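# Place pet feeder in taped outline, scoop outside

## Task

Put the pet feeder inside the taped outline on the table so that its handle tab lines up with the red notch in the outline and both steel bowls rest level in the feeder's wells. The scoop has to finish lying entirely on the table and entirely outside the outline. Nothing may count on the robot holding it in place at the end.

## Robot and tools

Robot: two arms, left_arm and right_arm, each with six joints and a parallel gripper. The arm names are labels only; in the shared scene frame left_arm sits on the +y side. That frame has its origin on the table surface midway between the arms, +x pointing out over the table and +z pointing up. Keep everything on the table; an item falling off means failure. Avoid arm-to-arm collisions or hard pressing between arms, which can end the scene. Occasionally an outside force may briefly pull on a held part or shove a loose item.

Tool execute_actions takes "actions", a list holding one action, one wait, or nothing. An empty list ({"actions": []}) only reports the current state. An action is {"rows": [...], "steps": n} with n from 1 to 15 (default 15); each control step lasts 1/30 s. Each row is used for one step and the final row repeats if rows run out. A wait is {"steps": n} with n up to 300 and no rows; it returns once that many steps have elapsed since the previous result, with your reply time counted in. Optional "pictures" (true/false) controls whether camera images come back; they do by default. A refused call sends nothing to the robot.

Each row is a single list of 14 numbers covering both arms, always all 14 even if one arm is idle: left_arm's waist, shoulder, elbow, wrist pitch, wrist yaw, wrist roll, gripper opening, then the same seven for right_arm. The six joint values are absolute target angles in radians, in the same joint space the Joint positions line reports (not offsets, not Cartesian). Stated ranges per arm: waist -2.618 to 3.054, shoulder 0.000 to 3.142, elbow 0.000 to 3.142, wrist pitch -1.571 to 1.571, wrist yaw -1.571 to 1.571, wrist roll -2.094 to 2.094. True ends may differ by up to 0.036 rad either way. A target beyond an end by more than 0.036 rad, and also farther out than the joint's last reported angle, gets the call refused; a target past the real end is clipped to it, and a "joint sent to its limit" line may appear (possibly referring to an earlier action still running). Lacking that line does not prove more travel exists. The opening is an absolute value from -1 (closed) to +1 (fully open).

Motion limits: per step, each joint's target is held within a lead of its measured angle (waist 0.202, shoulder 0.258, elbow 0.238, wrist pitch 0.573, wrist yaw and roll 0.522 rad), and all of an arm's targets are scaled back if they would move its gripper more than 70 mm from where it is. So distant goals need several calls. Friction may leave a joint about 0.031 rad short, and changes smaller than that may not move it at all. Between calls, arms keep heading for the last row sent until they have nearly stopped or a step is HELD; after that only a fresh action moves them further. Fingers already moving keep moving.

Gripping: grip_measured reports finger opening on the same -1..+1 scale; Joint positions also gives the pad gap in metres (0.087 m = fully open). Each gripper's reading may be off by roughly 1 mm, consistently within a scene. Away from the extremes, the fingers go to where grip_measured would equal your number. To hold something, command a value below grip_measured: about 0.02 lower for a firm hold, less for a gentle one. Pads push up to about 20 N each; slamming closed can squeeze harder and may even force the fingers open. The fingers point along the gripper's +z and close along its y axis; end_effector_position is the point between the pads, just under 1 cm behind the tips.

Result lines: the state line, left_arm: … | right_arm: …, gives each gripper's end_effector_position (metres) and end_effector_quat_wxyz in the scene frame; it can be inaccurate, worse at long reach. Joint positions and Joint velocities list each arm's joints in column order (rad, rad/s) then the pad gap (m, m/s). "joint command not followed" means a clearance check altered or blocked some joint targets while the rest of the row still ran. HELD marks steps where all or part of your row was not sent. MOTOR HOT warns at 75 °C from holding loads (thinking time counts); at 90 °C that arm halts for 10 s (after which that threshold is off for 5 minutes), and at 100 °C the arm's motors and gripper go limp and it drops; both appear as OVER-TEMPERATURE FAULT. Release loads rather than holding them idle.

Cameras: cam_high, cam_low, cam_left_wrist, cam_right_wrist, each 504x504, returned in that order. Calibration (pinhole plus radial distortion, OpenCV style, T_world_to_cam in metres) is supplied per camera and may be off by a couple of degrees and millimetres; results list cameras whose numbers changed. Tool zoom_image takes "camera" (one of the four names) and "region" [x0, y0, x1, y1] in that camera's pixels from the top-left, at most 504 by 504, and returns an enlarged view of its latest image.

Tool finished_scene takes "scene", the number of the scene being ended; it is irreversible, grades the result (which must hold without the robot), and reports success plus the next task if any. Ending a reply without a tool call stops everything. Finish with grippers released and clear of the feeder, bowls and scoop. Drops, slips, slams and hard shoves lower the outcome; smooth, quick, low-effort motion is preferred.

Each tool is called as name(argument=value, ...) on one line, values as JSON.

## Session

execute_actions(actions=[])

Scene clock: 0.00 s of 5400.00 s.
left_arm: end_effector_position=(+0.1600, -0.0176, +0.1526) grip_measured=+1.000 end_effector_quat_wxyz=(+0.638, +0.661, +0.216, -0.331) | right_arm: end_effector_position=(+0.0837, -0.5476, +0.1931) grip_measured=+1.000 end_effector_quat_wxyz=(+0.066, +0.274, +0.956, -0.085)
Joint positions: left_arm=[-0.746  1.278  0.151  1.207  1.161  0.704  0.087] | right_arm=[-1.223  1.281  1.353 -1.43  -0.019 -0.718  0.087]
Joint velocities: left_arm=[-0.007  0.012  0.012 -0.022 -0.022  0.007  0.   ] | right_arm=[-0.012 -0.007  0.002  0.022 -0.051  0.037  0.   ]
camera_calibration (this result's frames):
cam_left_wrist: T_world_to_cam=[[-0.709288, 0.0826755, -0.700053, 0.220414], [0.565203, 0.66017, -0.494693, 0.01919], [0.421255, -0.746552, -0.514979, 0.140659], [0, 0, 0, 1]] pos_world=[0.086238, 0.0741175, 0.236231]
cam_right_wrist: T_world_to_cam=[[-0.542111, -0.829944, 0.131561, -0.438802], [-0.595273, 0.4898, 0.636982, 0.220691], [-0.593098, 0.267, -0.75957, 0.476867], [0, 0, 0, 1]] pos_world=[0.176321, -0.599599, 0.279367]

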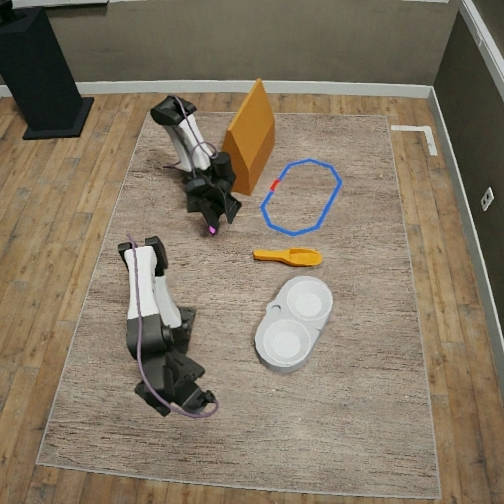

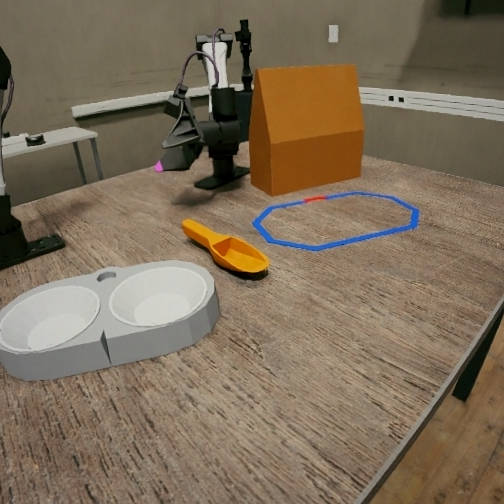

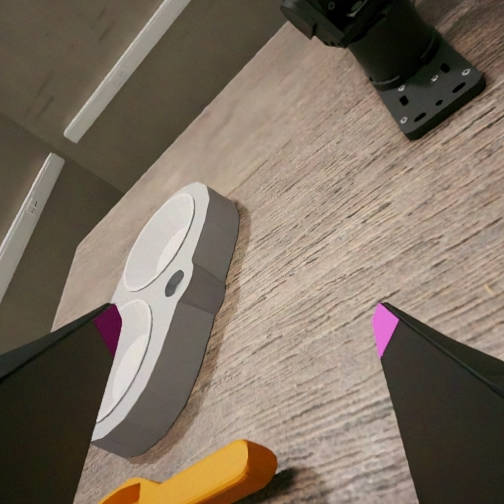

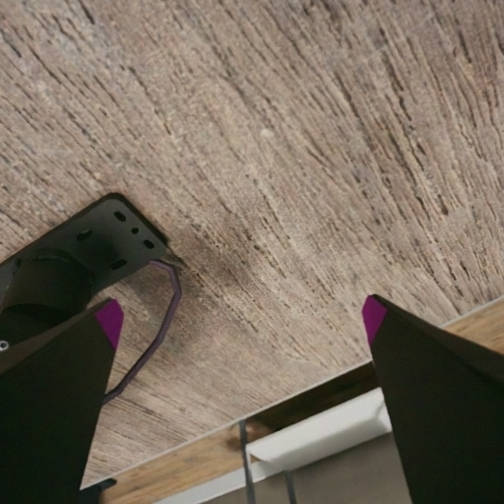

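zoom_image(camera="cam_high", region=[220, 140, 380, 280])

zoom_image(camera="cam_high", region=[220, 240, 380, 390])

Region (220, 140, 380, 280) of cam_high's 504x504 image, scaled by 3.150, with more detail than that image has; it fills the top 441 rows of this view, and the rest is white.

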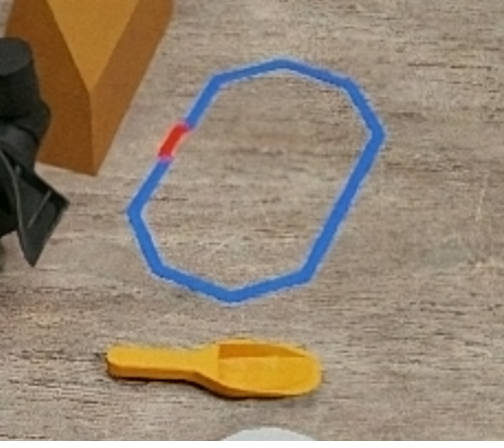

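Region (220, 240, 380, 390) of cam_high's 504x504 image, scaled by 3.150, with more detail than that image has; it fills the top 472 rows of this view, and the rest is white.

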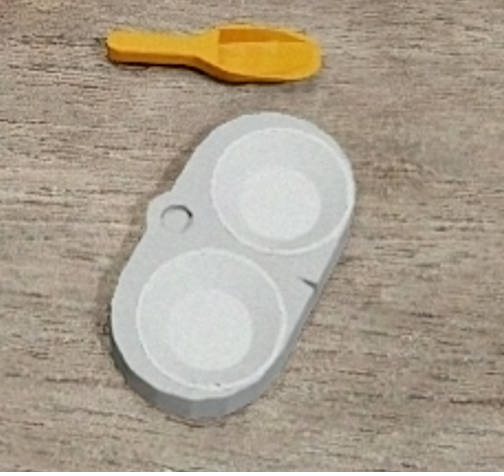

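zoom_image(camera="cam_high", region=[130, 70, 300, 250])

zoom_image(camera="cam_low", region=[140, 10, 440, 290])

Region (130, 70, 300, 250) of cam_high's 504x504 image, scaled by 2.800, with more detail than that image has.

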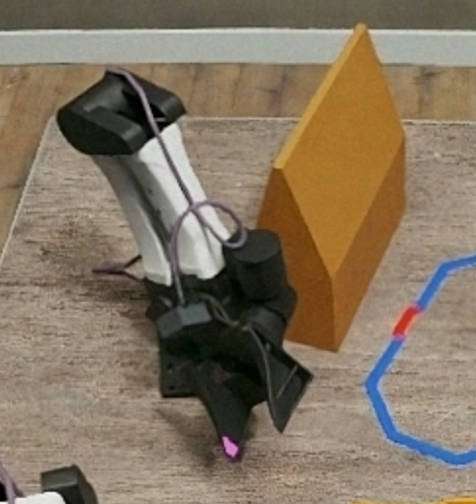

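Region (140, 10, 440, 290) of cam_low's 504x504 image, scaled by 1.680, with more detail than that image has; it fills the top 470 rows of this view, and the rest is white.

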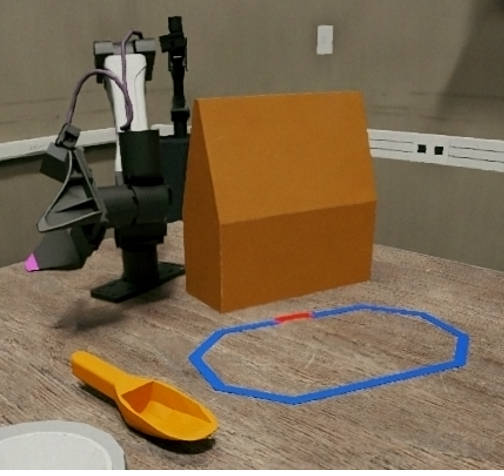

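execute_actions(actions=[{"rows": [[-0.8819,2.2427,2.1205,-1.4486,0,-0.7069,0.3,-0.2404,1.8366,1.5233,-1.2575,0,-1.8612,1.0]], "steps": 15}], pictures=false)

execute_actions(actions=[{"rows": [[-0.8819,2.2427,2.1205,-1.4486,0,-0.7069,0.3,-0.2404,1.8366,1.5233,-1.2575,0,-1.8612,1.0]], "steps": 15}], pictures=false)

execute_actions(actions=[{"steps": 30}])

Scene clock: 120.50 s of 5400.00 s.
left_arm: end_effector_position=(+0.3541, -0.1298, +0.0266) grip_measured=+0.299 end_effector_quat_wxyz=(+0.340, +0.236, +0.841, -0.349) | right_arm: end_effector_position=(+0.3099, -0.5581, +0.0887) grip_measured=+1.000 end_effector_quat_wxyz=(-0.012, -0.525, +0.851, +0.018)
Joint positions: left_arm=[-0.894  2.042  1.122  0.338  0.298 -0.333  0.057] | right_arm=[-0.506  1.852  1.496 -1.257  0.005 -1.668  0.087]
Joint velocities: left_arm=[ 0.012  1.14   2.151 -1.56  -1.179 -1.678  0.001] | right_arm=[ 1.897 -0.002 -0.012  0.081 -0.051 -1.136  0.   ]
Steps of this call (steps 1 to 90: nothing new was sent; then 117.00 s passed at rest; steps 91 to 105: all 15 steps of this action). Readings (joint positions):
91: left_arm=[-0.766 1.300 0.177 1.162 1.115 0.645] | right_arm=[-1.205 1.301 1.371 -1.434 -0.010 -0.768]
92: left_arm=[-0.799 1.355 0.235 1.090 1.048 0.573] | right_arm=[-1.166 1.339 1.404 -1.424 -0.007 -0.829]
94: left_arm=[-0.840 1.482 0.362 0.946 0.910 0.429] | right_arm=[-1.081 1.435 1.457 -1.381 -0.005 -0.954]
98: left_arm=[-0.867 1.735 0.615 0.660 0.633 0.143] | right_arm=[-0.908 1.651 1.495 -1.315 -0.002 -1.209]
105: the state above

Scene clock: 121.00 s of 5400.00 s.
left_arm: end_effector_position=(+0.3648, -0.0911, +0.1188) grip_measured=+0.300 end_effector_quat_wxyz=(+0.145, +0.018, +0.980, -0.139) | right_arm: end_effector_position=(+0.3692, -0.4786, +0.0895) grip_measured=+1.000 end_effector_quat_wxyz=(+0.005, +0.704, -0.710, -0.015)
Joint positions: left_arm=[-0.888  2.212  2.112 -1.068  0.027 -0.683  0.057] | right_arm=[-0.232  1.851  1.501 -1.252 -0.006 -1.849  0.087]
Joint velocities: left_arm=[-0.007 -0.139  0.222 -2.    -0.037 -0.11   0.   ] | right_arm=[-0.002  0.007  0.007  0.095  0.022  0.022  0.   ]
Steps of this call (steps 1 to 15: all 15 steps of this action). Readings (joint positions):
1: left_arm=[-0.894 2.085 1.204 0.259 0.252 -0.396] | right_arm=[-0.438 1.851 1.496 -1.255 0.004 -1.703]
2: left_arm=[-0.891 2.114 1.291 0.154 0.234 -0.465] | right_arm=[-0.368 1.851 1.498 -1.254 0.004 -1.732]
4: left_arm=[-0.891 2.167 1.475 -0.058 0.158 -0.548] | right_arm=[-0.256 1.851 1.500 -1.252 -0.004 -1.777]
8: left_arm=[-0.888 2.254 1.811 -0.494 0.070 -0.638] | right_arm=[-0.217 1.851 1.501 -1.252 -0.010 -1.824]
15: the state above

Scene clock: 122.00 s of 5400.00 s.
left_arm: end_effector_position=(+0.2997, -0.0317, +0.1045) grip_measured=+0.300 end_effector_quat_wxyz=(+0.007, +0.007, +1.000, -0.014) | right_arm: end_effector_position=(+0.3694, -0.4787, +0.0895) grip_measured=+1.000 end_effector_quat_wxyz=(+0.005, +0.706, -0.708, -0.015)
Joint positions: left_arm=[-0.888  2.23   2.118 -1.43   0.011 -0.701  0.057] | right_arm=[-0.232  1.851  1.501 -1.252 -0.006 -1.856  0.087]
Joint velocities: left_arm=[-0.012 -0.017 -0.017  0.037  0.022 -0.022  0.001] | right_arm=[-0.012  0.002 -0.017  0.007 -0.125  0.051  0.   ]
Steps of this call (steps 1 to 30: the robot went on to your last target). Readings (joint positions):
1: left_arm=[-0.888 2.210 2.117 -1.134 0.024 -0.686] | right_arm=[-0.232 1.851 1.501 -1.252 -0.006 -1.850]
2: left_arm=[-0.888 2.210 2.118 -1.193 0.021 -0.689] | right_arm=[-0.232 1.851 1.501 -1.252 -0.006 -1.852]
4: left_arm=[-0.888 2.218 2.118 -1.286 0.018 -0.694] | right_arm=[-0.232 1.851 1.501 -1.252 -0.006 -1.853]
8: left_arm=[-0.888 2.230 2.118 -1.378 0.014 -0.698] | right_arm=[-0.232 1.851 1.501 -1.252 -0.006 -1.855]
30: the state above
All arms were judged still, so your last target was given up. Only a new action makes them travel on or press farther. Fingers that are still opening or closing keep moving.
camera_calibration (this result's frames):
cam_left_wrist: T_world_to_cam=[[-0.012885, -0.999784, 0.0162993, -0.03091], [-0.662879, 0.0207447, 0.748439, 0.143588], [-0.748616, -0.00116082, -0.663003, 0.436227], [0, 0, 0, 1]] pos_world=[0.42135, -0.0333756, 0.182256]
cam_right_wrist: T_world_to_cam=[[0.999721, -0.0105349, -0.0211285, -0.376822], [0.00911601, -0.653275, 0.757065, -0.358156], [-0.0217783, -0.757047, -0.652997, -0.161607], [0, 0, 0, 1]] pos_world=[0.376462, -0.360288, 0.157657]

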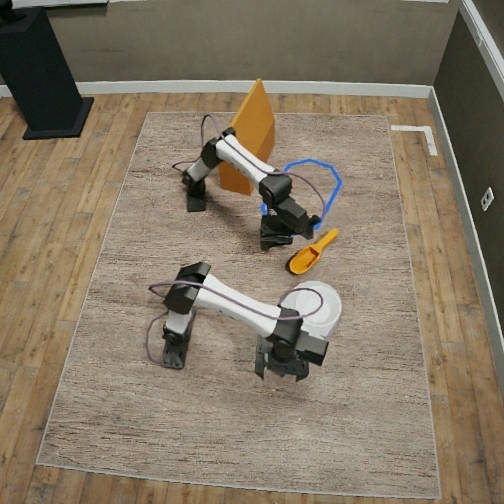

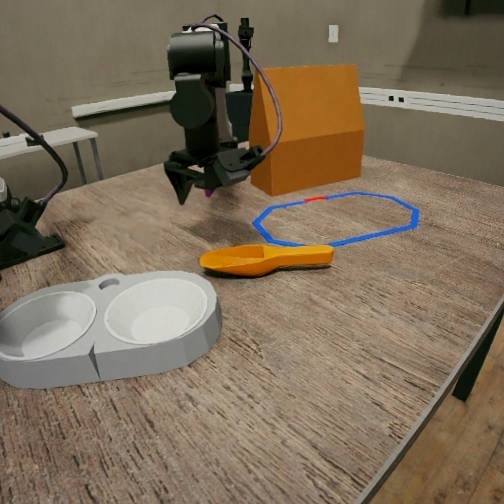

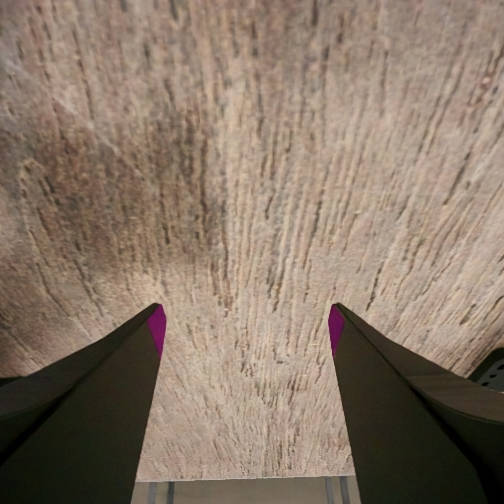

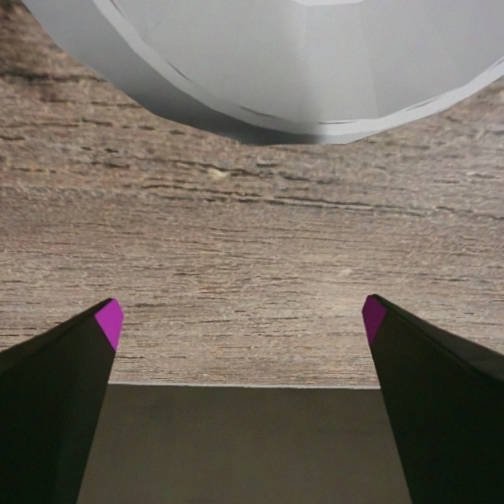

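zoom_image(camera="cam_high", region=[230, 200, 390, 390])

zoom_image(camera="cam_low", region=[0, 180, 420, 400])

Region (230, 200, 390, 390) of cam_high's 504x504 image, scaled by 2.653, with more detail than that image has; it fills the left 424 columns of this view, and the rest is white.

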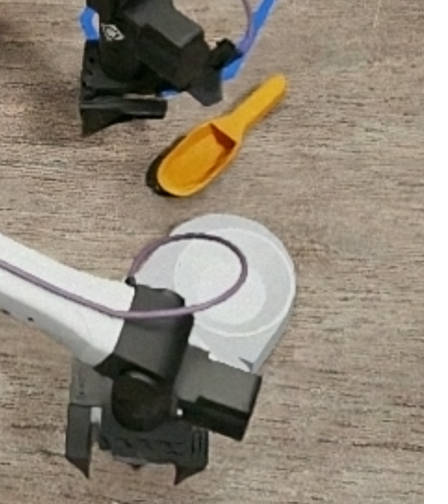

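Region (0, 180, 420, 400) of cam_low's 504x504 image, scaled by 1.200, with more detail than that image has; it fills the top 264 rows of this view, and the rest is white.

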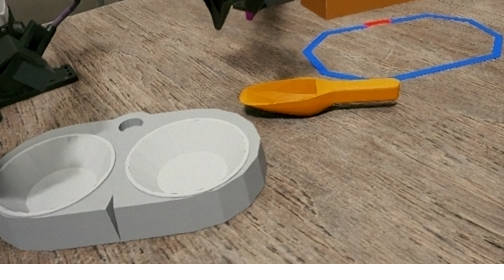

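execute_actions(actions=[{"rows": [[-0.862,2.2301,2.1059,-1.3886,0,-0.5608,0.5,-0.1803,1.9525,1.6482,-1.2217,0,-1.4127,1.0]], "steps": 8}], pictures=false)

execute_actions(actions=[{"rows": [[-0.836,2.2302,2.0937,-1.3472,0,-0.4206,0.7,-0.1285,2.0539,1.7954,-1.1914,0,-0.9693,1.0]], "steps": 8}], pictures=false)

execute_actions(actions=[{"rows": [[-0.810,2.2302,2.0816,-1.3059,0,-0.2804,1.0,-0.0768,2.1554,1.9427,-1.1611,0,-0.5260,1.0]], "steps": 8}], pictures=false)

execute_actions(actions=[{"rows": [[-0.784,2.2303,2.0694,-1.2645,0,-0.1402,1.0,-0.0250,2.2568,2.0899,-1.1308,0,-0.0826,1.0]], "steps": 8}], pictures=false)

execute_actions(actions=[{"rows": [[-0.758,2.2304,2.0573,-1.2231,0,0,1.0,0.0267,2.3583,2.2371,-1.1005,0,0.3607,1.0]], "steps": 15}], pictures=false)

execute_actions(actions=[{"steps": 15}])

zoom_image(camera="cam_high", region=[230, 200, 410, 390])

Scene clock: 219.53 s of 5400.00 s.
left_arm: end_effector_position=(+0.3110, -0.0242, +0.1038) grip_measured=+0.500 end_effector_quat_wxyz=(+0.018, +0.051, +0.998, -0.020) | right_arm: end_effector_position=(+0.3977, -0.4711, +0.0917) grip_measured=+1.000 end_effector_quat_wxyz=(+0.011, -0.586, +0.810, -0.011)
Joint positions: left_arm=[-0.866  2.23   2.118 -1.406  0.01  -0.59   0.066] | right_arm=[-0.185  1.938  1.624 -1.225 -0.002 -1.494  0.087]
Joint velocities: left_arm=[ 0.017 -0.007 -0.002  0.022  0.11   0.168 -0.   ] | right_arm=[-0.002 -0.002 -0.007 -0.051 -0.051  0.535  0.   ]
Steps of this call (steps 1 to 530: nothing new was sent; then 79.60 s passed at rest; steps 531 to 538: all 8 steps of this action). Readings (joint positions):
531: left_arm=[-0.887 2.230 2.118 -1.428 0.011 -0.679] | right_arm=[-0.228 1.866 1.525 -1.267 -0.003 -1.786]
532: left_arm=[-0.884 2.230 2.118 -1.423 0.011 -0.656] | right_arm=[-0.219 1.891 1.565 -1.267 -0.002 -1.712]
534: left_arm=[-0.876 2.230 2.118 -1.414 0.011 -0.624] | right_arm=[-0.199 1.926 1.615 -1.238 -0.002 -1.604]
538: the state above

Scene clock: 219.80 s of 5400.00 s.
left_arm: end_effector_position=(+0.3270, -0.0166, +0.1028) grip_measured=+0.700 end_effector_quat_wxyz=(+0.037, +0.106, +0.993, -0.028) | right_arm: end_effector_position=(+0.4316, -0.4524, +0.0915) grip_measured=+1.000 end_effector_quat_wxyz=(+0.043, -0.424, +0.904, -0.032)
Joint positions: left_arm=[-0.84   2.23   2.118 -1.366  0.009 -0.454  0.074] | right_arm=[-0.131  2.04   1.771 -1.195  0.001 -1.064  0.087]
Joint velocities: left_arm=[ 0.002 -0.002  0.002  0.007 -0.007  0.168 -0.   ] | right_arm=[-0.002  0.002 -0.002  0.007  0.066  0.593  0.   ]
Steps of this call (steps 1 to 8: all 8 steps of this action). Readings (joint positions):
1: left_arm=[-0.864 2.230 2.118 -1.401 0.010 -0.562] | right_arm=[-0.181 1.956 1.655 -1.244 -0.000 -1.408]
2: left_arm=[-0.861 2.230 2.118 -1.393 0.010 -0.535] | right_arm=[-0.172 1.985 1.703 -1.243 0.001 -1.321]
4: left_arm=[-0.851 2.230 2.118 -1.379 0.010 -0.495] | right_arm=[-0.150 2.025 1.761 -1.209 0.001 -1.194]
8: the state above

Scene clock: 220.07 s of 5400.00 s.
left_arm: end_effector_position=(+0.3410, -0.0068, +0.0985) grip_measured=+1.000 end_effector_quat_wxyz=(+0.050, +0.162, +0.985, -0.031) | right_arm: end_effector_position=(+0.4668, -0.4245, +0.0886) grip_measured=+1.000 end_effector_quat_wxyz=(+0.084, -0.241, +0.966, -0.035)
Joint positions: left_arm=[-0.814  2.23   2.103 -1.326  0.009 -0.315  0.087] | right_arm=[-0.079  2.141  1.918 -1.165  0.002 -0.624  0.087]
Joint velocities: left_arm=[ 0.007  0.012 -0.007  0.051 -0.051  0.095  0.   ] | right_arm=[ 0.027  0.007  0.017 -0.051  0.007  0.593  0.   ]
Steps of this call (steps 1 to 8: all 8 steps of this action). Readings (joint positions):
1: left_arm=[-0.837 2.230 2.115 -1.360 0.009 -0.426] | right_arm=[-0.127 2.058 1.803 -1.213 0.002 -0.977]
2: left_arm=[-0.834 2.230 2.111 -1.351 0.009 -0.398] | right_arm=[-0.120 2.087 1.852 -1.210 0.002 -0.888]
4: left_arm=[-0.825 2.230 2.104 -1.338 0.009 -0.357] | right_arm=[-0.100 2.126 1.908 -1.177 0.002 -0.758]
8: the state above

Scene clock: 220.33 s of 5400.00 s.
left_arm: end_effector_position=(+0.3564, +0.0029, +0.0951) grip_measured=+1.000 end_effector_quat_wxyz=(+0.066, +0.217, +0.973, -0.033) | right_arm: end_effector_position=(+0.5047, -0.3883, +0.0841) grip_measured=+1.000 end_effector_quat_wxyz=(+0.127, -0.049, +0.991, -0.018)
Joint positions: left_arm=[-0.787  2.23   2.091 -1.284  0.009 -0.175  0.087] | right_arm=[-0.026  2.242  2.064 -1.136  0.002 -0.181  0.087]
Joint velocities: left_arm=[ 0.027 -0.022 -0.002  0.037  0.022  0.227  0.   ] | right_arm=[ 0.027  0.027  0.007 -0.022 -0.037  0.637  0.   ]
Steps of this call (steps 1 to 8: all 8 steps of this action). Readings (joint positions):
1: left_arm=[-0.811 2.230 2.100 -1.319 0.009 -0.287] | right_arm=[-0.074 2.160 1.951 -1.182 0.003 -0.537]
2: left_arm=[-0.808 2.230 2.097 -1.310 0.009 -0.258] | right_arm=[-0.067 2.189 2.001 -1.178 0.003 -0.447]
4: left_arm=[-0.799 2.230 2.092 -1.297 0.009 -0.218] | right_arm=[-0.049 2.226 2.054 -1.146 0.003 -0.316]
8: the state above

Scene clock: 220.83 s of 5400.00 s.
left_arm: end_effector_position=(+0.3740, +0.0127, +0.0919) grip_measured=+1.000 end_effector_quat_wxyz=(+0.086, +0.283, +0.955, -0.031) | right_arm: end_effector_position=(+0.5463, -0.3443, +0.0804) grip_measured=+1.000 end_effector_quat_wxyz=(+0.163, +0.180, +0.970, +0.024)
Joint positions: left_arm=[-0.761  2.23   2.079 -1.236  0.009 -0.012  0.087] | right_arm=[ 0.026  2.344  2.21  -1.107  0.002  0.336  0.087]
Joint velocities: left_arm=[ 0.007 -0.012  0.022  0.022 -0.022 -0.007  0.   ] | right_arm=[-0.002  0.002 -0.027  0.007  0.037  0.11   0.   ]
Steps of this call (steps 1 to 15: all 15 steps of this action). Readings (joint positions):
1: left_arm=[-0.785 2.230 2.088 -1.278 0.009 -0.147] | right_arm=[-0.022 2.262 2.098 -1.152 0.003 -0.093]
2: left_arm=[-0.782 2.230 2.086 -1.268 0.009 -0.118] | right_arm=[-0.015 2.291 2.149 -1.146 0.003 -0.003]
4: left_arm=[-0.773 2.230 2.080 -1.255 0.009 -0.077] | right_arm=[0.003 2.327 2.201 -1.115 0.003 0.127]
8: left_arm=[-0.762 2.230 2.079 -1.243 0.009 -0.035] | right_arm=[0.025 2.343 2.210 -1.107 0.002 0.262]
15: the state above

Scene clock: 221.33 s of 5400.00 s.
left_arm: end_effector_position=(+0.3745, +0.0127, +0.0919) grip_measured=+1.000 end_effector_quat_wxyz=(+0.087, +0.286, +0.954, -0.031) | right_arm: end_effector_position=(+0.5466, -0.3435, +0.0805) grip_measured=+1.000 end_effector_quat_wxyz=(+0.162, +0.189, +0.968, +0.026)
Joint positions: left_arm=[-0.761  2.23   2.079 -1.234  0.009 -0.006  0.087] | right_arm=[ 0.026  2.344  2.21  -1.107  0.002  0.355  0.087]
Joint velocities: left_arm=[-0.012 -0.002 -0.012  0.007  0.007 -0.022  0.   ] | right_arm=[ 0.017 -0.007 -0.012 -0.051  0.066  0.022  0.   ]
Steps of this call (steps 1 to 15: the robot went on to your last target). Readings (joint positions):
1: left_arm=[-0.761 2.230 2.079 -1.236 0.009 -0.011] | right_arm=[0.026 2.344 2.210 -1.107 0.002 0.340]
2: left_arm=[-0.761 2.230 2.079 -1.236 0.009 -0.010] | right_arm=[0.026 2.344 2.210 -1.107 0.002 0.343]
4: left_arm=[-0.761 2.230 2.079 -1.235 0.009 -0.008] | right_arm=[0.026 2.344 2.210 -1.107 0.002 0.347]
8: left_arm=[-0.761 2.230 2.079 -1.235 0.009 -0.007] | right_arm=[0.026 2.344 2.210 -1.107 0.002 0.352]
15: the state above
camera_calibration (this result's frames):
cam_left_wrist: T_world_to_cam=[[-0.548375, -0.836232, -0.000875358, 0.214641], [-0.652914, 0.427506, 0.625254, 0.204113], [-0.522483, 0.343445, -0.780421, 0.405611], [0, 0, 0, 1]] pos_world=[0.462896, -0.047075, 0.189113]
cam_right_wrist: T_world_to_cam=[[-0.366098, -0.924534, -0.105878, -0.113327], [-0.807413, 0.259014, 0.53009, 0.513295], [-0.462662, 0.279552, -0.841305, 0.551002], [0, 0, 0, 1]] pos_world=[0.62788, -0.391759, 0.17947]

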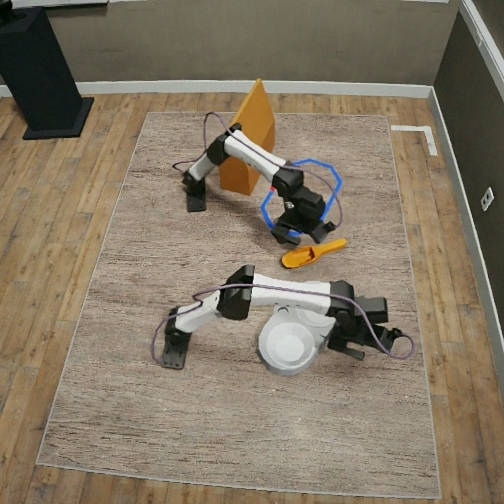

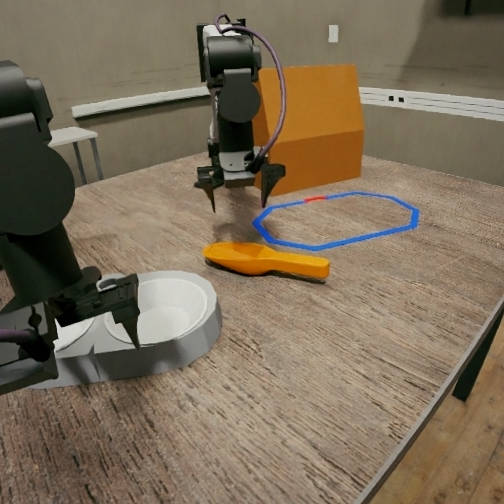

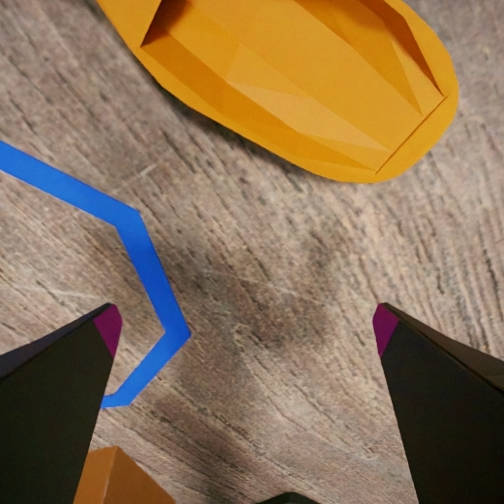

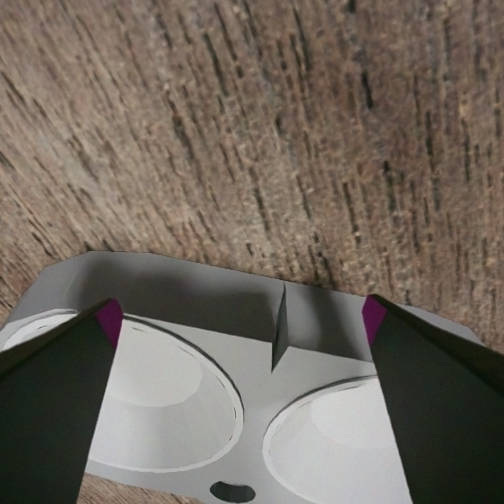

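Region (230, 200, 410, 390) of cam_high's 504x504 image, scaled by 2.653, with more detail than that image has; it fills the left 477 columns of this view, and the rest is white.

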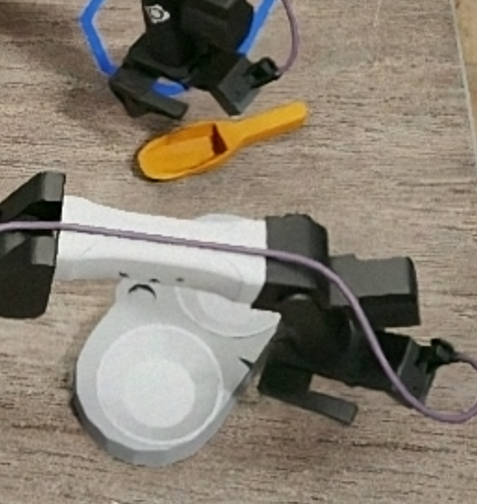

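execute_actions(actions=[{"rows": [[-0.8295,2.2049,1.7392,-0.9655,0,0,-1.0,0.0267,2.3615,1.9842,-0.8444,0,0.3607,1.0]], "steps": 15}], pictures=false)

execute_actions(actions=[{"steps": 8}], pictures=false)

execute_actions(actions=[{"rows": [[-0.8295,2.2145,1.7533,-0.9572,0,0,-1,0.0296,2.3548,1.9747,-0.8509,0,0.3636,1],[-0.8295,2.2241,1.7674,-0.9489,0,0,-1,0.0324,2.3481,1.9653,-0.8575,0,0.3664,1],[-0.8295,2.2338,1.7815,-0.9406,0,0,-1,0.0353,2.3414,1.9558,-0.8640,0,0.3693,1],[-0.8295,2.2434,1.7956,-0.9322,0,0,-1,0.0382,2.3348,1.9464,-0.8706,0,0.3722,1],[-0.8295,2.2530,1.8097,-0.9239,0,0,-1,0.0411,2.3281,1.9369,-0.8771,0,0.3751,1],[-0.8295,2.2626,1.8238,-0.9156,0,0,-1,0.0439,2.3214,1.9275,-0.8837,0,0.3779,1],[-0.8295,2.2722,1.8379,-0.9073,0,0,-1,0.0468,2.3147,1.9180,-0.8902,0,0.3808,1],[-0.8295,2.2818,1.8520,-0.8990,0,0,-1,0.0497,2.3080,1.9086,-0.8968,0,0.3837,1],[-0.8295,2.2915,1.8661,-0.8907,0,0,-1,0.0526,2.3013,1.8991,-0.9033,0,0.3866,1],[-0.8295,2.3011,1.8802,-0.8824,0,0,-1,0.0554,2.2946,1.8897,-0.9099,0,0.3894,1],[-0.8295,2.3107,1.8943,-0.8741,0,0,-1,0.0583,2.2879,1.8802,-0.9164,0,0.3923,1],[-0.8295,2.3203,1.9084,-0.8657,0,0,-1,0.0612,2.2812,1.8708,-0.9230,0,0.3952,1],[-0.8295,2.3299,1.9226,-0.8574,0,0,-1,0.0640,2.2745,1.8613,-0.9295,0,0.3980,1],[-0.8295,2.3395,1.9367,-0.8491,0,0,-1,0.0669,2.2678,1.8519,-0.9361,0,0.4009,1],[-0.8295,2.3492,1.9508,-0.8408,0,0,-1,0.0698,2.2611,1.8424,-0.9426,0,0.4038,1]], "steps": 15}], pictures=false)

execute_actions(actions=[{"rows": [[-0.8295,2.3554,1.9584,-0.8317,0,0,-1,0.0734,2.2545,1.8323,-0.9473,0,0.4074,1],[-0.8295,2.3617,1.9660,-0.8225,0,0,-1,0.0770,2.2479,1.8221,-0.9519,0,0.4110,1],[-0.8295,2.3680,1.9736,-0.8134,0,0,-1,0.0806,2.2412,1.8120,-0.9566,0,0.4146,1],[-0.8295,2.3742,1.9812,-0.8042,0,0,-1,0.0842,2.2346,1.8018,-0.9612,0,0.4182,1],[-0.8295,2.3805,1.9888,-0.7951,0,0,-1,0.0878,2.2279,1.7917,-0.9659,0,0.4218,1],[-0.8295,2.3868,1.9964,-0.7859,0,0,-1,0.0914,2.2213,1.7816,-0.9705,0,0.4254,1],[-0.8295,2.3931,2.0040,-0.7768,0,0,-1,0.0950,2.2147,1.7714,-0.9751,0,0.4290,1],[-0.8295,2.3993,2.0116,-0.7677,0,0,-1,0.0986,2.2080,1.7613,-0.9798,0,0.4326,1],[-0.8295,2.4056,2.0192,-0.7585,0,0,-1,0.1022,2.2014,1.7511,-0.9844,0,0.4362,1],[-0.8295,2.4119,2.0268,-0.7494,0,0,-1,0.1058,2.1947,1.7410,-0.9891,0,0.4398,1],[-0.8295,2.4182,2.0344,-0.7402,0,0,-1,0.1094,2.1881,1.7308,-0.9937,0,0.4434,1],[-0.8295,2.4244,2.0420,-0.7311,0,0,-1,0.1130,2.1814,1.7207,-0.9984,0,0.4470,1],[-0.8295,2.4307,2.0496,-0.7219,0,0,-1,0.1166,2.1748,1.7106,-1.0030,0,0.4506,1],[-0.8295,2.4370,2.0572,-0.7128,0,0,-1,0.1202,2.1682,1.7004,-1.0076,0,0.4542,1],[-0.8295,2.4433,2.0648,-0.7037,0,0,-1,0.1238,2.1615,1.6903,-1.0123,0,0.4578,1]], "steps": 15}], pictures=false)

execute_actions(actions=[{"rows": [[-0.8295,2.4433,2.0648,-0.7037,0,0,-1,0.1284,2.1537,1.6781,-1.0137,0,0.4624,1],[-0.8295,2.4433,2.0648,-0.7037,0,0,-1,0.1330,2.1459,1.6660,-1.0152,0,0.4670,1],[-0.8295,2.4433,2.0648,-0.7037,0,0,-1,0.1376,2.1381,1.6538,-1.0167,0,0.4716,1],[-0.8295,2.4433,2.0648,-0.7037,0,0,-1,0.1422,2.1303,1.6416,-1.0181,0,0.4762,1],[-0.8295,2.4433,2.0648,-0.7037,0,0,-1,0.1468,2.1225,1.6295,-1.0196,0,0.4808,1],[-0.8295,2.4339,2.0534,-0.7174,0,0,-1,0.1514,2.1147,1.6173,-1.0211,0,0.4854,1],[-0.8295,2.4245,2.0420,-0.7311,0,0,-1,0.1560,2.1069,1.6051,-1.0225,0,0.4900,1],[-0.8295,2.4151,2.0306,-0.7448,0,0,-1,0.1606,2.0991,1.5930,-1.0240,0,0.4946,1],[-0.8295,2.4057,2.0192,-0.7585,0,0,-1,0.1653,2.0912,1.5808,-1.0255,0,0.4993,1],[-0.8295,2.3963,2.0078,-0.7723,0,0,-1,0.1699,2.0834,1.5687,-1.0269,0,0.5039,1],[-0.8295,2.3868,1.9964,-0.7860,0,0,-1,0.1745,2.0756,1.5565,-1.0284,0,0.5085,1],[-0.8295,2.3774,1.9850,-0.7997,0,0,-1,0.1791,2.0678,1.5443,-1.0299,0,0.5131,1],[-0.8295,2.3680,1.9736,-0.8134,0,0,-1,0.1837,2.0600,1.5322,-1.0313,0,0.5177,1],[-0.8295,2.3586,1.9622,-0.8271,0,0,-1,0.1883,2.0522,1.5200,-1.0328,0,0.5223,1],[-0.8295,2.3492,1.9508,-0.8408,0,0,-1,0.1929,2.0444,1.5079,-1.0343,0,0.5269,1]], "steps": 15}], pictures=false)

execute_actions(actions=[{"rows": [[-0.8295,2.3413,1.9579,-0.8663,0,0,-1,0.1994,2.0316,1.4898,-1.0290,0,0.5334,1],[-0.8295,2.3334,1.9650,-0.8918,0,0,-1,0.2059,2.0187,1.4717,-1.0238,0,0.5399,1],[-0.8295,2.3254,1.9721,-0.9173,0,0,-1,0.2124,2.0059,1.4536,-1.0186,0,0.5464,1],[-0.8295,2.3175,1.9792,-0.9427,0,0,-1,0.2189,1.9930,1.4356,-1.0133,0,0.5529,1],[-0.8295,2.3096,1.9863,-0.9682,0,0,-1,0.2254,1.9802,1.4175,-1.0081,0,0.5594,1],[-0.8295,2.3017,1.9934,-0.9937,0,0,-1,0.2319,1.9674,1.3994,-1.0029,0,0.5659,1],[-0.8295,2.2938,2.0005,-1.0192,0,0,-1,0.2384,1.9545,1.3814,-0.9976,0,0.5724,1],[-0.8295,2.2858,2.0076,-1.0447,0,0,-1,0.2449,1.9417,1.3633,-0.9924,0,0.5789,1],[-0.8295,2.2779,2.0147,-1.0702,0,0,-1,0.2515,1.9289,1.3452,-0.9872,0,0.5855,1],[-0.8295,2.2700,2.0218,-1.0957,0,0,-1,0.2580,1.9160,1.3272,-0.9819,0,0.5920,1],[-0.8295,2.2621,2.0289,-1.1212,0,0,-1,0.2645,1.9032,1.3091,-0.9767,0,0.5985,1],[-0.8295,2.2542,2.0360,-1.1466,0,0,-1,0.2710,1.8903,1.2910,-0.9715,0,0.6050,1],[-0.8295,2.2462,2.0431,-1.1721,0,0,-1,0.2775,1.8775,1.2730,-0.9662,0,0.6115,1],[-0.8295,2.2383,2.0502,-1.1976,0,0,-1,0.2840,1.8647,1.2549,-0.9610,0,0.6180,1],[-0.8295,2.2304,2.0573,-1.2231,0,0,-1,0.2905,1.8518,1.2368,-0.9558,0,0.6245,1]], "steps": 15}], pictures=false)

execute_actions(actions=[{"steps": 10}])

zoom_image(camera="cam_high", region=[180, 190, 380, 380])

Scene clock: 271.93 s of 5400.00 s.
left_arm: end_effector_position=(+0.3344, +0.0035, +0.0149) grip_measured=-0.993 end_effector_quat_wxyz=(+0.053, +0.322, +0.945, -0.021) | right_arm: end_effector_position=(+0.5516, -0.3437, +0.0173) grip_measured=+1.000 end_effector_quat_wxyz=(+0.165, +0.189, +0.968, +0.026)
Joint positions: left_arm=[-0.836  2.214  1.745 -0.988  0.005 -0.005  0.   ] | right_arm=[ 0.026  2.367  1.998 -0.866  0.002  0.356  0.087]
Joint velocities: left_arm=[-0.007 -0.002 -0.007  0.095 -0.066  0.022  0.001] | right_arm=[-0.002 -0.007 -0.012  0.11   0.051 -0.022  0.   ]
Steps of this call (steps 1 to 15: the robot went on to your last target; steps 16 to 90: nothing new was sent; then 47.10 s passed at rest; steps 91 to 105: all 15 steps of this action). Readings (joint positions):
91: left_arm=[-0.766 2.214 2.028 -1.179 0.007 -0.006] | right_arm=[0.026 2.335 2.167 -1.058 0.002 0.355]
92: left_arm=[-0.775 2.191 1.953 -1.120 0.005 -0.006] | right_arm=[0.026 2.324 2.115 -1.006 0.002 0.355]
94: left_arm=[-0.802 2.178 1.831 -1.064 0.005 -0.006] | right_arm=[0.026 2.332 2.046 -0.950 0.002 0.355]
98: left_arm=[-0.837 2.217 1.748 -1.033 0.005 -0.005] | right_arm=[0.026 2.368 1.999 -0.906 0.002 0.355]
105: the state above

Scene clock: 272.20 s of 5400.00 s.
left_arm: end_effector_position=(+0.3363, +0.0021, +0.0148) grip_measured=-0.993 end_effector_quat_wxyz=(+0.057, +0.322, +0.945, -0.022) | right_arm: end_effector_position=(+0.5542, -0.3437, +0.0178) grip_measured=+1.000 end_effector_quat_wxyz=(+0.170, +0.189, +0.967, +0.027)
Joint positions: left_arm=[-0.836  2.214  1.745 -0.979  0.005 -0.005  0.   ] | right_arm=[ 0.026  2.367  1.998 -0.856  0.002  0.356  0.087]
Joint velocities: left_arm=[-0.002 -0.002 -0.017 -0.007 -0.022  0.022  0.   ] | right_arm=[-0.012 -0.007 -0.007 -0.037 -0.022  0.007  0.   ]
Steps of this call (steps 1 to 8: the robot went on to your last target). Readings (joint positions):
1: left_arm=[-0.836 2.214 1.745 -0.986 0.005 -0.005] | right_arm=[0.026 2.367 1.998 -0.864 0.002 0.356]
2: left_arm=[-0.836 2.214 1.745 -0.984 0.005 -0.005] | right_arm=[0.026 2.367 1.998 -0.861 0.002 0.356]
4: left_arm=[-0.836 2.214 1.745 -0.982 0.005 -0.005] | right_arm=[0.026 2.367 1.998 -0.859 0.002 0.356]
8: the state above

Scene clock: 272.70 s of 5400.00 s.
left_arm: end_effector_position=(+0.3867, -0.0373, +0.0168) grip_measured=-0.993 end_effector_quat_wxyz=(+0.133, +0.319, +0.937, -0.049) | right_arm: end_effector_position=(+0.5220, -0.3290, +0.0240) grip_measured=+1.000 end_effector_quat_wxyz=(+0.139, +0.194, +0.971, +0.025)
Joint positions: left_arm=[-0.836  2.312  1.912 -0.887  0.005 -0.005  0.   ] | right_arm=[ 0.052  2.284  1.89  -0.893  0.004  0.39   0.087]
Joint velocities: left_arm=[-0.012  0.295  0.379  0.212 -0.095 -0.066  0.   ] | right_arm=[ 0.066 -0.212 -0.256 -0.081 -0.007  0.081  0.   ]
Steps of this call (steps 1 to 15: all 15 steps of this action). Readings (joint positions):
1: left_arm=[-0.836 2.214 1.745 -0.978 0.005 -0.005] | right_arm=[0.026 2.367 1.998 -0.856 0.002 0.356]
2: left_arm=[-0.836 2.214 1.745 -0.975 0.005 -0.005] | right_arm=[0.026 2.367 1.998 -0.856 0.002 0.357]
4: left_arm=[-0.836 2.218 1.757 -0.973 0.005 -0.005] | right_arm=[0.026 2.361 1.988 -0.856 0.002 0.359]
8: left_arm=[-0.836 2.244 1.813 -0.945 0.005 -0.005] | right_arm=[0.029 2.333 1.952 -0.866 0.002 0.368]
15: the state above

Scene clock: 273.20 s of 5400.00 s.
left_arm: end_effector_position=(+0.4328, -0.0731, +0.0122) grip_measured=-0.993 end_effector_quat_wxyz=(+0.206, +0.315, +0.923, -0.074) | right_arm: end_effector_position=(+0.4709, -0.3048, +0.0257) grip_measured=+1.000 end_effector_quat_wxyz=(+0.085, +0.196, +0.977, +0.019)
Joint positions: left_arm=[-0.836  2.412  2.036 -0.754  0.005 -0.005  0.   ] | right_arm=[ 0.104  2.184  1.739 -0.952  0.004  0.445  0.087]
Joint velocities: left_arm=[-0.007  0.164  0.208  0.212  0.051 -0.022  0.001] | right_arm=[ 0.09  -0.183 -0.291 -0.11  -0.022  0.051  0.   ]
Steps of this call (steps 1 to 15: all 15 steps of this action). Readings (joint positions):
1: left_arm=[-0.836 2.322 1.924 -0.877 0.005 -0.005] | right_arm=[0.055 2.277 1.880 -0.895 0.004 0.393]
2: left_arm=[-0.836 2.330 1.935 -0.868 0.005 -0.005] | right_arm=[0.057 2.270 1.871 -0.898 0.004 0.397]
4: left_arm=[-0.836 2.345 1.951 -0.850 0.005 -0.005] | right_arm=[0.062 2.257 1.852 -0.904 0.004 0.405]
8: left_arm=[-0.836 2.370 1.982 -0.815 0.005 -0.005] | right_arm=[0.077 2.230 1.811 -0.920 0.004 0.419]
15: the state above

Scene clock: 273.70 s of 5400.00 s.
left_arm: end_effector_position=(+0.4222, -0.0649, +0.0140) grip_measured=-0.993 end_effector_quat_wxyz=(+0.193, +0.316, +0.926, -0.070) | right_arm: end_effector_position=(+0.4140, -0.2806, +0.0262) grip_measured=+1.000 end_effector_quat_wxyz=(+0.036, +0.192, +0.981, +0.009)
Joint positions: left_arm=[-0.836  2.377  1.99  -0.77   0.005 -0.005  0.   ] | right_arm=[ 0.172  2.07   1.56  -0.987  0.004  0.501  0.087]
Joint velocities: left_arm=[ 0.002 -0.291 -0.335 -0.388 -0.007 -0.066  0.   ] | right_arm=[ 0.139 -0.222 -0.354 -0.022 -0.022  0.125  0.   ]
Steps of this call (steps 1 to 15: all 15 steps of this action). Readings (joint positions):
1: left_arm=[-0.836 2.416 2.042 -0.745 0.005 -0.005] | right_arm=[0.108 2.178 1.729 -0.956 0.004 0.449]
2: left_arm=[-0.836 2.419 2.045 -0.737 0.005 -0.005] | right_arm=[0.112 2.171 1.718 -0.960 0.004 0.453]
4: left_arm=[-0.836 2.421 2.047 -0.728 0.005 -0.005] | right_arm=[0.120 2.155 1.694 -0.966 0.004 0.458]
8: left_arm=[-0.836 2.421 2.047 -0.724 0.005 -0.005] | right_arm=[0.138 2.125 1.645 -0.975 0.004 0.472]
15: the state above

Scene clock: 274.20 s of 5400.00 s.
left_arm: end_effector_position=(+0.3725, -0.0261, +0.0685) grip_measured=-0.993 end_effector_quat_wxyz=(+0.114, +0.320, +0.940, -0.042) | right_arm: end_effector_position=(+0.3463, -0.2560, +0.0283) grip_measured=+1.000 end_effector_quat_wxyz=(+0.013, +0.189, +0.982, +0.002)
Joint positions: left_arm=[-0.836  2.257  2.028 -1.099  0.005 -0.005  0.   ] | right_arm=[ 0.266  1.885  1.298 -0.958  0.006  0.592  0.087]
Joint velocities: left_arm=[ 0.007 -0.247  0.208 -0.755  0.022  0.051  0.   ] | right_arm=[ 0.183 -0.383 -0.52   0.168 -0.037  0.139  0.   ]
Steps of this call (steps 1 to 15: all 15 steps of this action). Readings (joint positions):
1: left_arm=[-0.836 2.369 1.983 -0.786 0.005 -0.005] | right_arm=[0.176 2.062 1.546 -0.987 0.004 0.506]
2: left_arm=[-0.836 2.362 1.981 -0.805 0.005 -0.005] | right_arm=[0.181 2.052 1.531 -0.987 0.005 0.512]
4: left_arm=[-0.836 2.348 1.981 -0.842 0.005 -0.005] | right_arm=[0.193 2.028 1.496 -0.987 0.005 0.523]
8: left_arm=[-0.836 2.312 1.983 -0.929 0.005 -0.005] | right_arm=[0.220 1.976 1.423 -0.984 0.006 0.548]
15: the state above

Scene clock: 274.53 s of 5400.00 s.
left_arm: end_effector_position=(+0.3580, -0.0149, +0.0838) grip_measured=-0.993 end_effector_quat_wxyz=(+0.091, +0.321, +0.942, -0.034) | right_arm: end_effector_position=(+0.3382, -0.2529, +0.0283) grip_measured=+1.000 end_effector_quat_wxyz=(+0.010, +0.192, +0.981, +0.001)
Joint positions: left_arm=[-0.836  2.229  2.045 -1.192  0.005 -0.005  0.   ] | right_arm=[ 0.28   1.864  1.269 -0.956  0.007  0.612  0.087]
Joint velocities: left_arm=[ 0.002 -0.027 -0.002 -0.051  0.007 -0.037  0.001] | right_arm=[-0.002  0.002  0.007  0.051 -0.007  0.022  0.   ]
Steps of this call (steps 1 to 10: the robot went on to your last target). Readings (joint positions):
1: left_arm=[-0.836 2.249 2.034 -1.120 0.005 -0.005] | right_arm=[0.272 1.874 1.284 -0.957 0.006 0.597]
2: left_arm=[-0.836 2.241 2.039 -1.137 0.005 -0.005] | right_arm=[0.277 1.867 1.275 -0.957 0.006 0.602]
4: left_arm=[-0.836 2.231 2.044 -1.160 0.005 -0.005] | right_arm=[0.280 1.864 1.269 -0.957 0.006 0.607]
8: left_arm=[-0.836 2.229 2.045 -1.185 0.005 -0.005] | right_arm=[0.280 1.864 1.269 -0.956 0.007 0.610]
10: the state above
camera_calibration (this result's frames):
cam_left_wrist: T_world_to_cam=[[-0.609001, -0.793156, -0.00469819, 0.205233], [-0.625487, 0.476603, 0.61775, 0.201721], [-0.487733, 0.379149, -0.78636, 0.38875], [0, 0, 0, 1]] pos_world=[0.440767, -0.0807536, 0.182048]
cam_right_wrist: T_world_to_cam=[[-0.384785, -0.923005, 0.00178493, -0.107743], [-0.606746, 0.254398, 0.753088, 0.273865], [-0.695558, 0.288694, -0.657918, 0.461204], [0, 0, 0, 1]] pos_world=[0.445502, -0.302265, 0.0973825]

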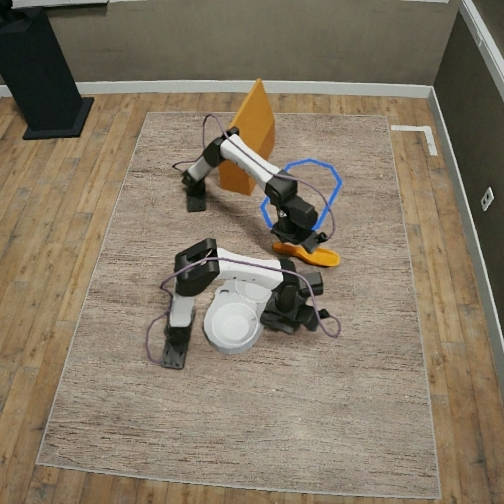

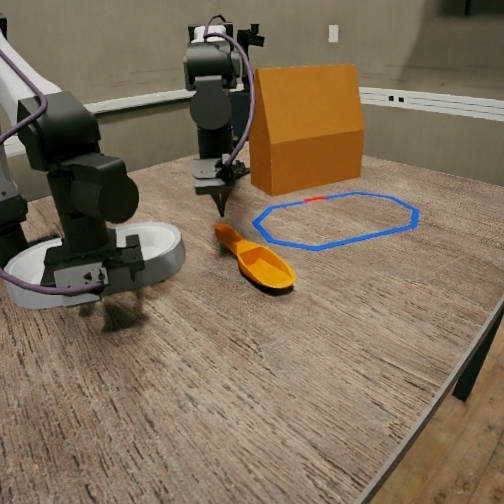

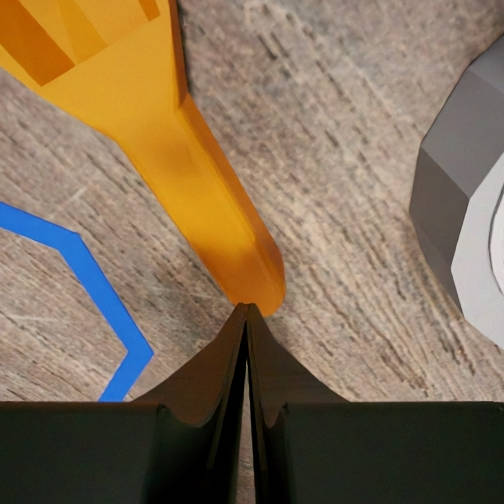

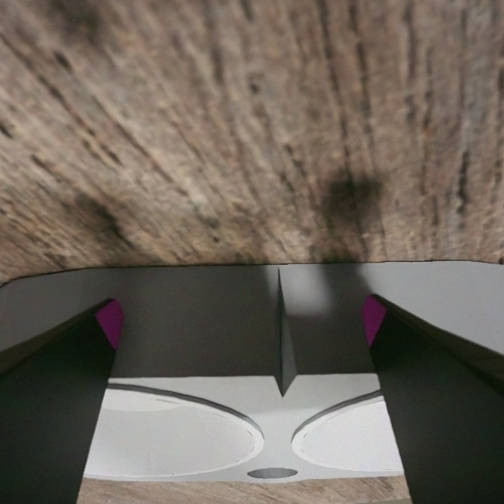

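Region (180, 190, 380, 380) of cam_high's 504x504 image, scaled by 2.520, with more detail than that image has; it fills the top 479 rows of this view, and the rest is white.

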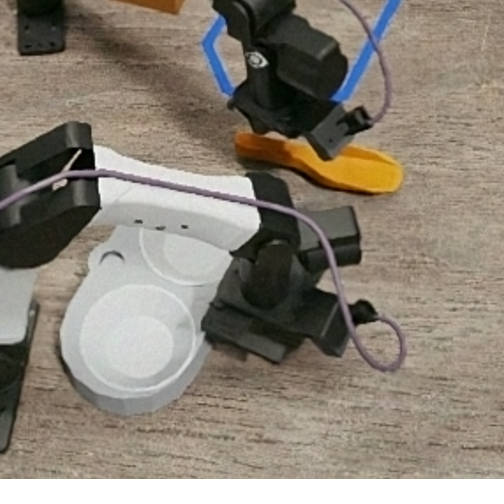

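execute_actions(actions=[{"rows": [[-0.7740,2.3295,2.1477,-1.3890,0,-0.3721,0.2,0.2327,1.9298,1.6464,-1.2875,0,0.5667,1.0]], "steps": 15}], pictures=false)

execute_actions(actions=[{"rows": [[-0.7740,2.3295,2.1477,-1.3890,0,-0.3721,0.2,0.1302,1.7586,1.4872,-1.2995,0,0.1399,1.0]], "steps": 8}])

Scene clock: 328.63 s of 5400.00 s.
left_arm: end_effector_position=(+0.3474, +0.0111, +0.0690) grip_measured=+0.200 end_effector_quat_wxyz=(+0.005, +0.120, +0.993, -0.005) | right_arm: end_effector_position=(+0.3728, -0.2604, +0.1017) grip_measured=+1.000 end_effector_quat_wxyz=(+0.016, +0.194, +0.981, +0.004)
Joint positions: left_arm=[-0.768  2.321  2.13  -1.365  0.005 -0.353  0.052] | right_arm=[ 0.238  1.918  1.641 -1.261  0.005  0.573  0.087]
Joint velocities: left_arm=[ 0.002 -0.007 -0.012 -0.081 -0.051 -0.125  0.   ] | right_arm=[-0.002 -0.007 -0.017 -0.212 -0.066 -0.037  0.   ]
Steps of this call (steps 1 to 30: the robot went on to your last target; steps 31 to 100: nothing new was sent; then 50.27 s passed at rest; steps 101 to 115: all 15 steps of this action). Readings (joint positions):
101: left_arm=[-0.832 2.243 2.070 -1.233 0.005 -0.064] | right_arm=[0.276 1.880 1.311 -1.013 0.007 0.606]
102: left_arm=[-0.825 2.262 2.102 -1.261 0.005 -0.124] | right_arm=[0.268 1.906 1.383 -1.082 0.005 0.599]
104: left_arm=[-0.801 2.290 2.128 -1.291 0.005 -0.212] | right_arm=[0.250 1.934 1.525 -1.152 0.005 0.590]
108: left_arm=[-0.769 2.318 2.130 -1.339 0.005 -0.304] | right_arm=[0.238 1.917 1.639 -1.198 0.005 0.579]
115: the state above

Scene clock: 328.90 s of 5400.00 s.
left_arm: end_effector_position=(+0.3465, +0.0112, +0.0691) grip_measured=+0.200 end_effector_quat_wxyz=(+0.003, +0.115, +0.993, -0.005) | right_arm: end_effector_position=(+0.3361, -0.3139, +0.1220) grip_measured=+1.000 end_effector_quat_wxyz=(+0.020, +0.076, +0.997, +0.002)
Joint positions: left_arm=[-0.768  2.321  2.13  -1.369  0.005 -0.364  0.052] | right_arm=[ 0.125  1.756  1.516 -1.291  0.002  0.221  0.087]
Joint velocities: left_arm=[-0.017  0.007  0.002  0.007  0.022 -0.007 -0.001] | right_arm=[ 0.027 -0.007 -0.017 -0.007  0.007 -0.549  0.   ]
Steps of this call (steps 1 to 8: all 8 steps of this action). Readings (joint positions):
1: left_arm=[-0.768 2.321 2.130 -1.366 0.005 -0.356] | right_arm=[0.228 1.896 1.612 -1.247 0.001 0.505]
2: left_arm=[-0.768 2.321 2.130 -1.367 0.005 -0.358] | right_arm=[0.209 1.859 1.568 -1.247 -0.002 0.432]
4: left_arm=[-0.768 2.321 2.130 -1.368 0.005 -0.361] | right_arm=[0.156 1.796 1.520 -1.280 -0.001 0.329]
8: the state above
camera_calibration (this result's frames):
cam_left_wrist: T_world_to_cam=[[-0.227701, -0.973728, -0.00258632, 0.0885582], [-0.640919, 0.147875, 0.753231, 0.190864], [-0.733059, 0.173169, -0.657752, 0.440173], [0, 0, 0, 1]] pos_world=[0.465166, -0.0182168, 0.145989]
cam_right_wrist: T_world_to_cam=[[-0.158978, -0.987282, 0.00104358, -0.260934], [-0.66312, 0.107563, 0.740744, 0.191915], [-0.731436, 0.11707, -0.671786, 0.498873], [0, 0, 0, 1]] pos_world=[0.450673, -0.336661, 0.193249]

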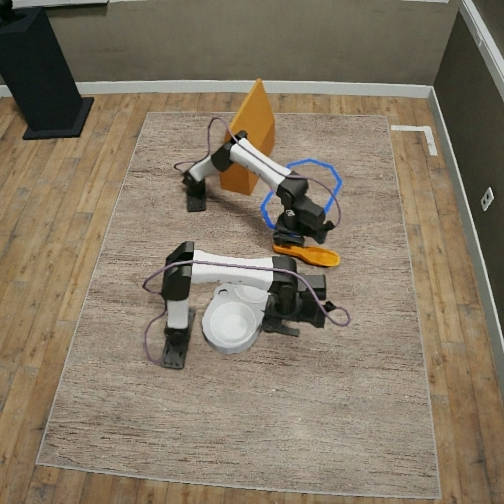

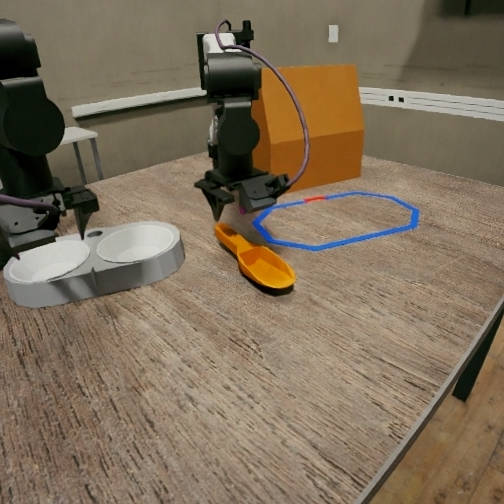

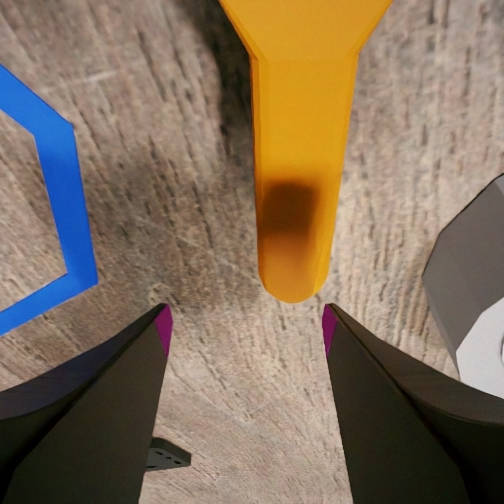

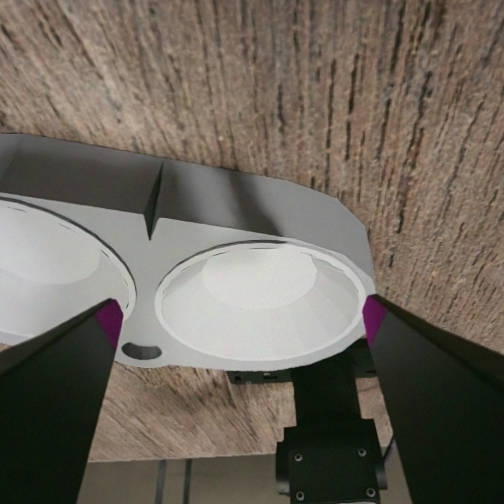

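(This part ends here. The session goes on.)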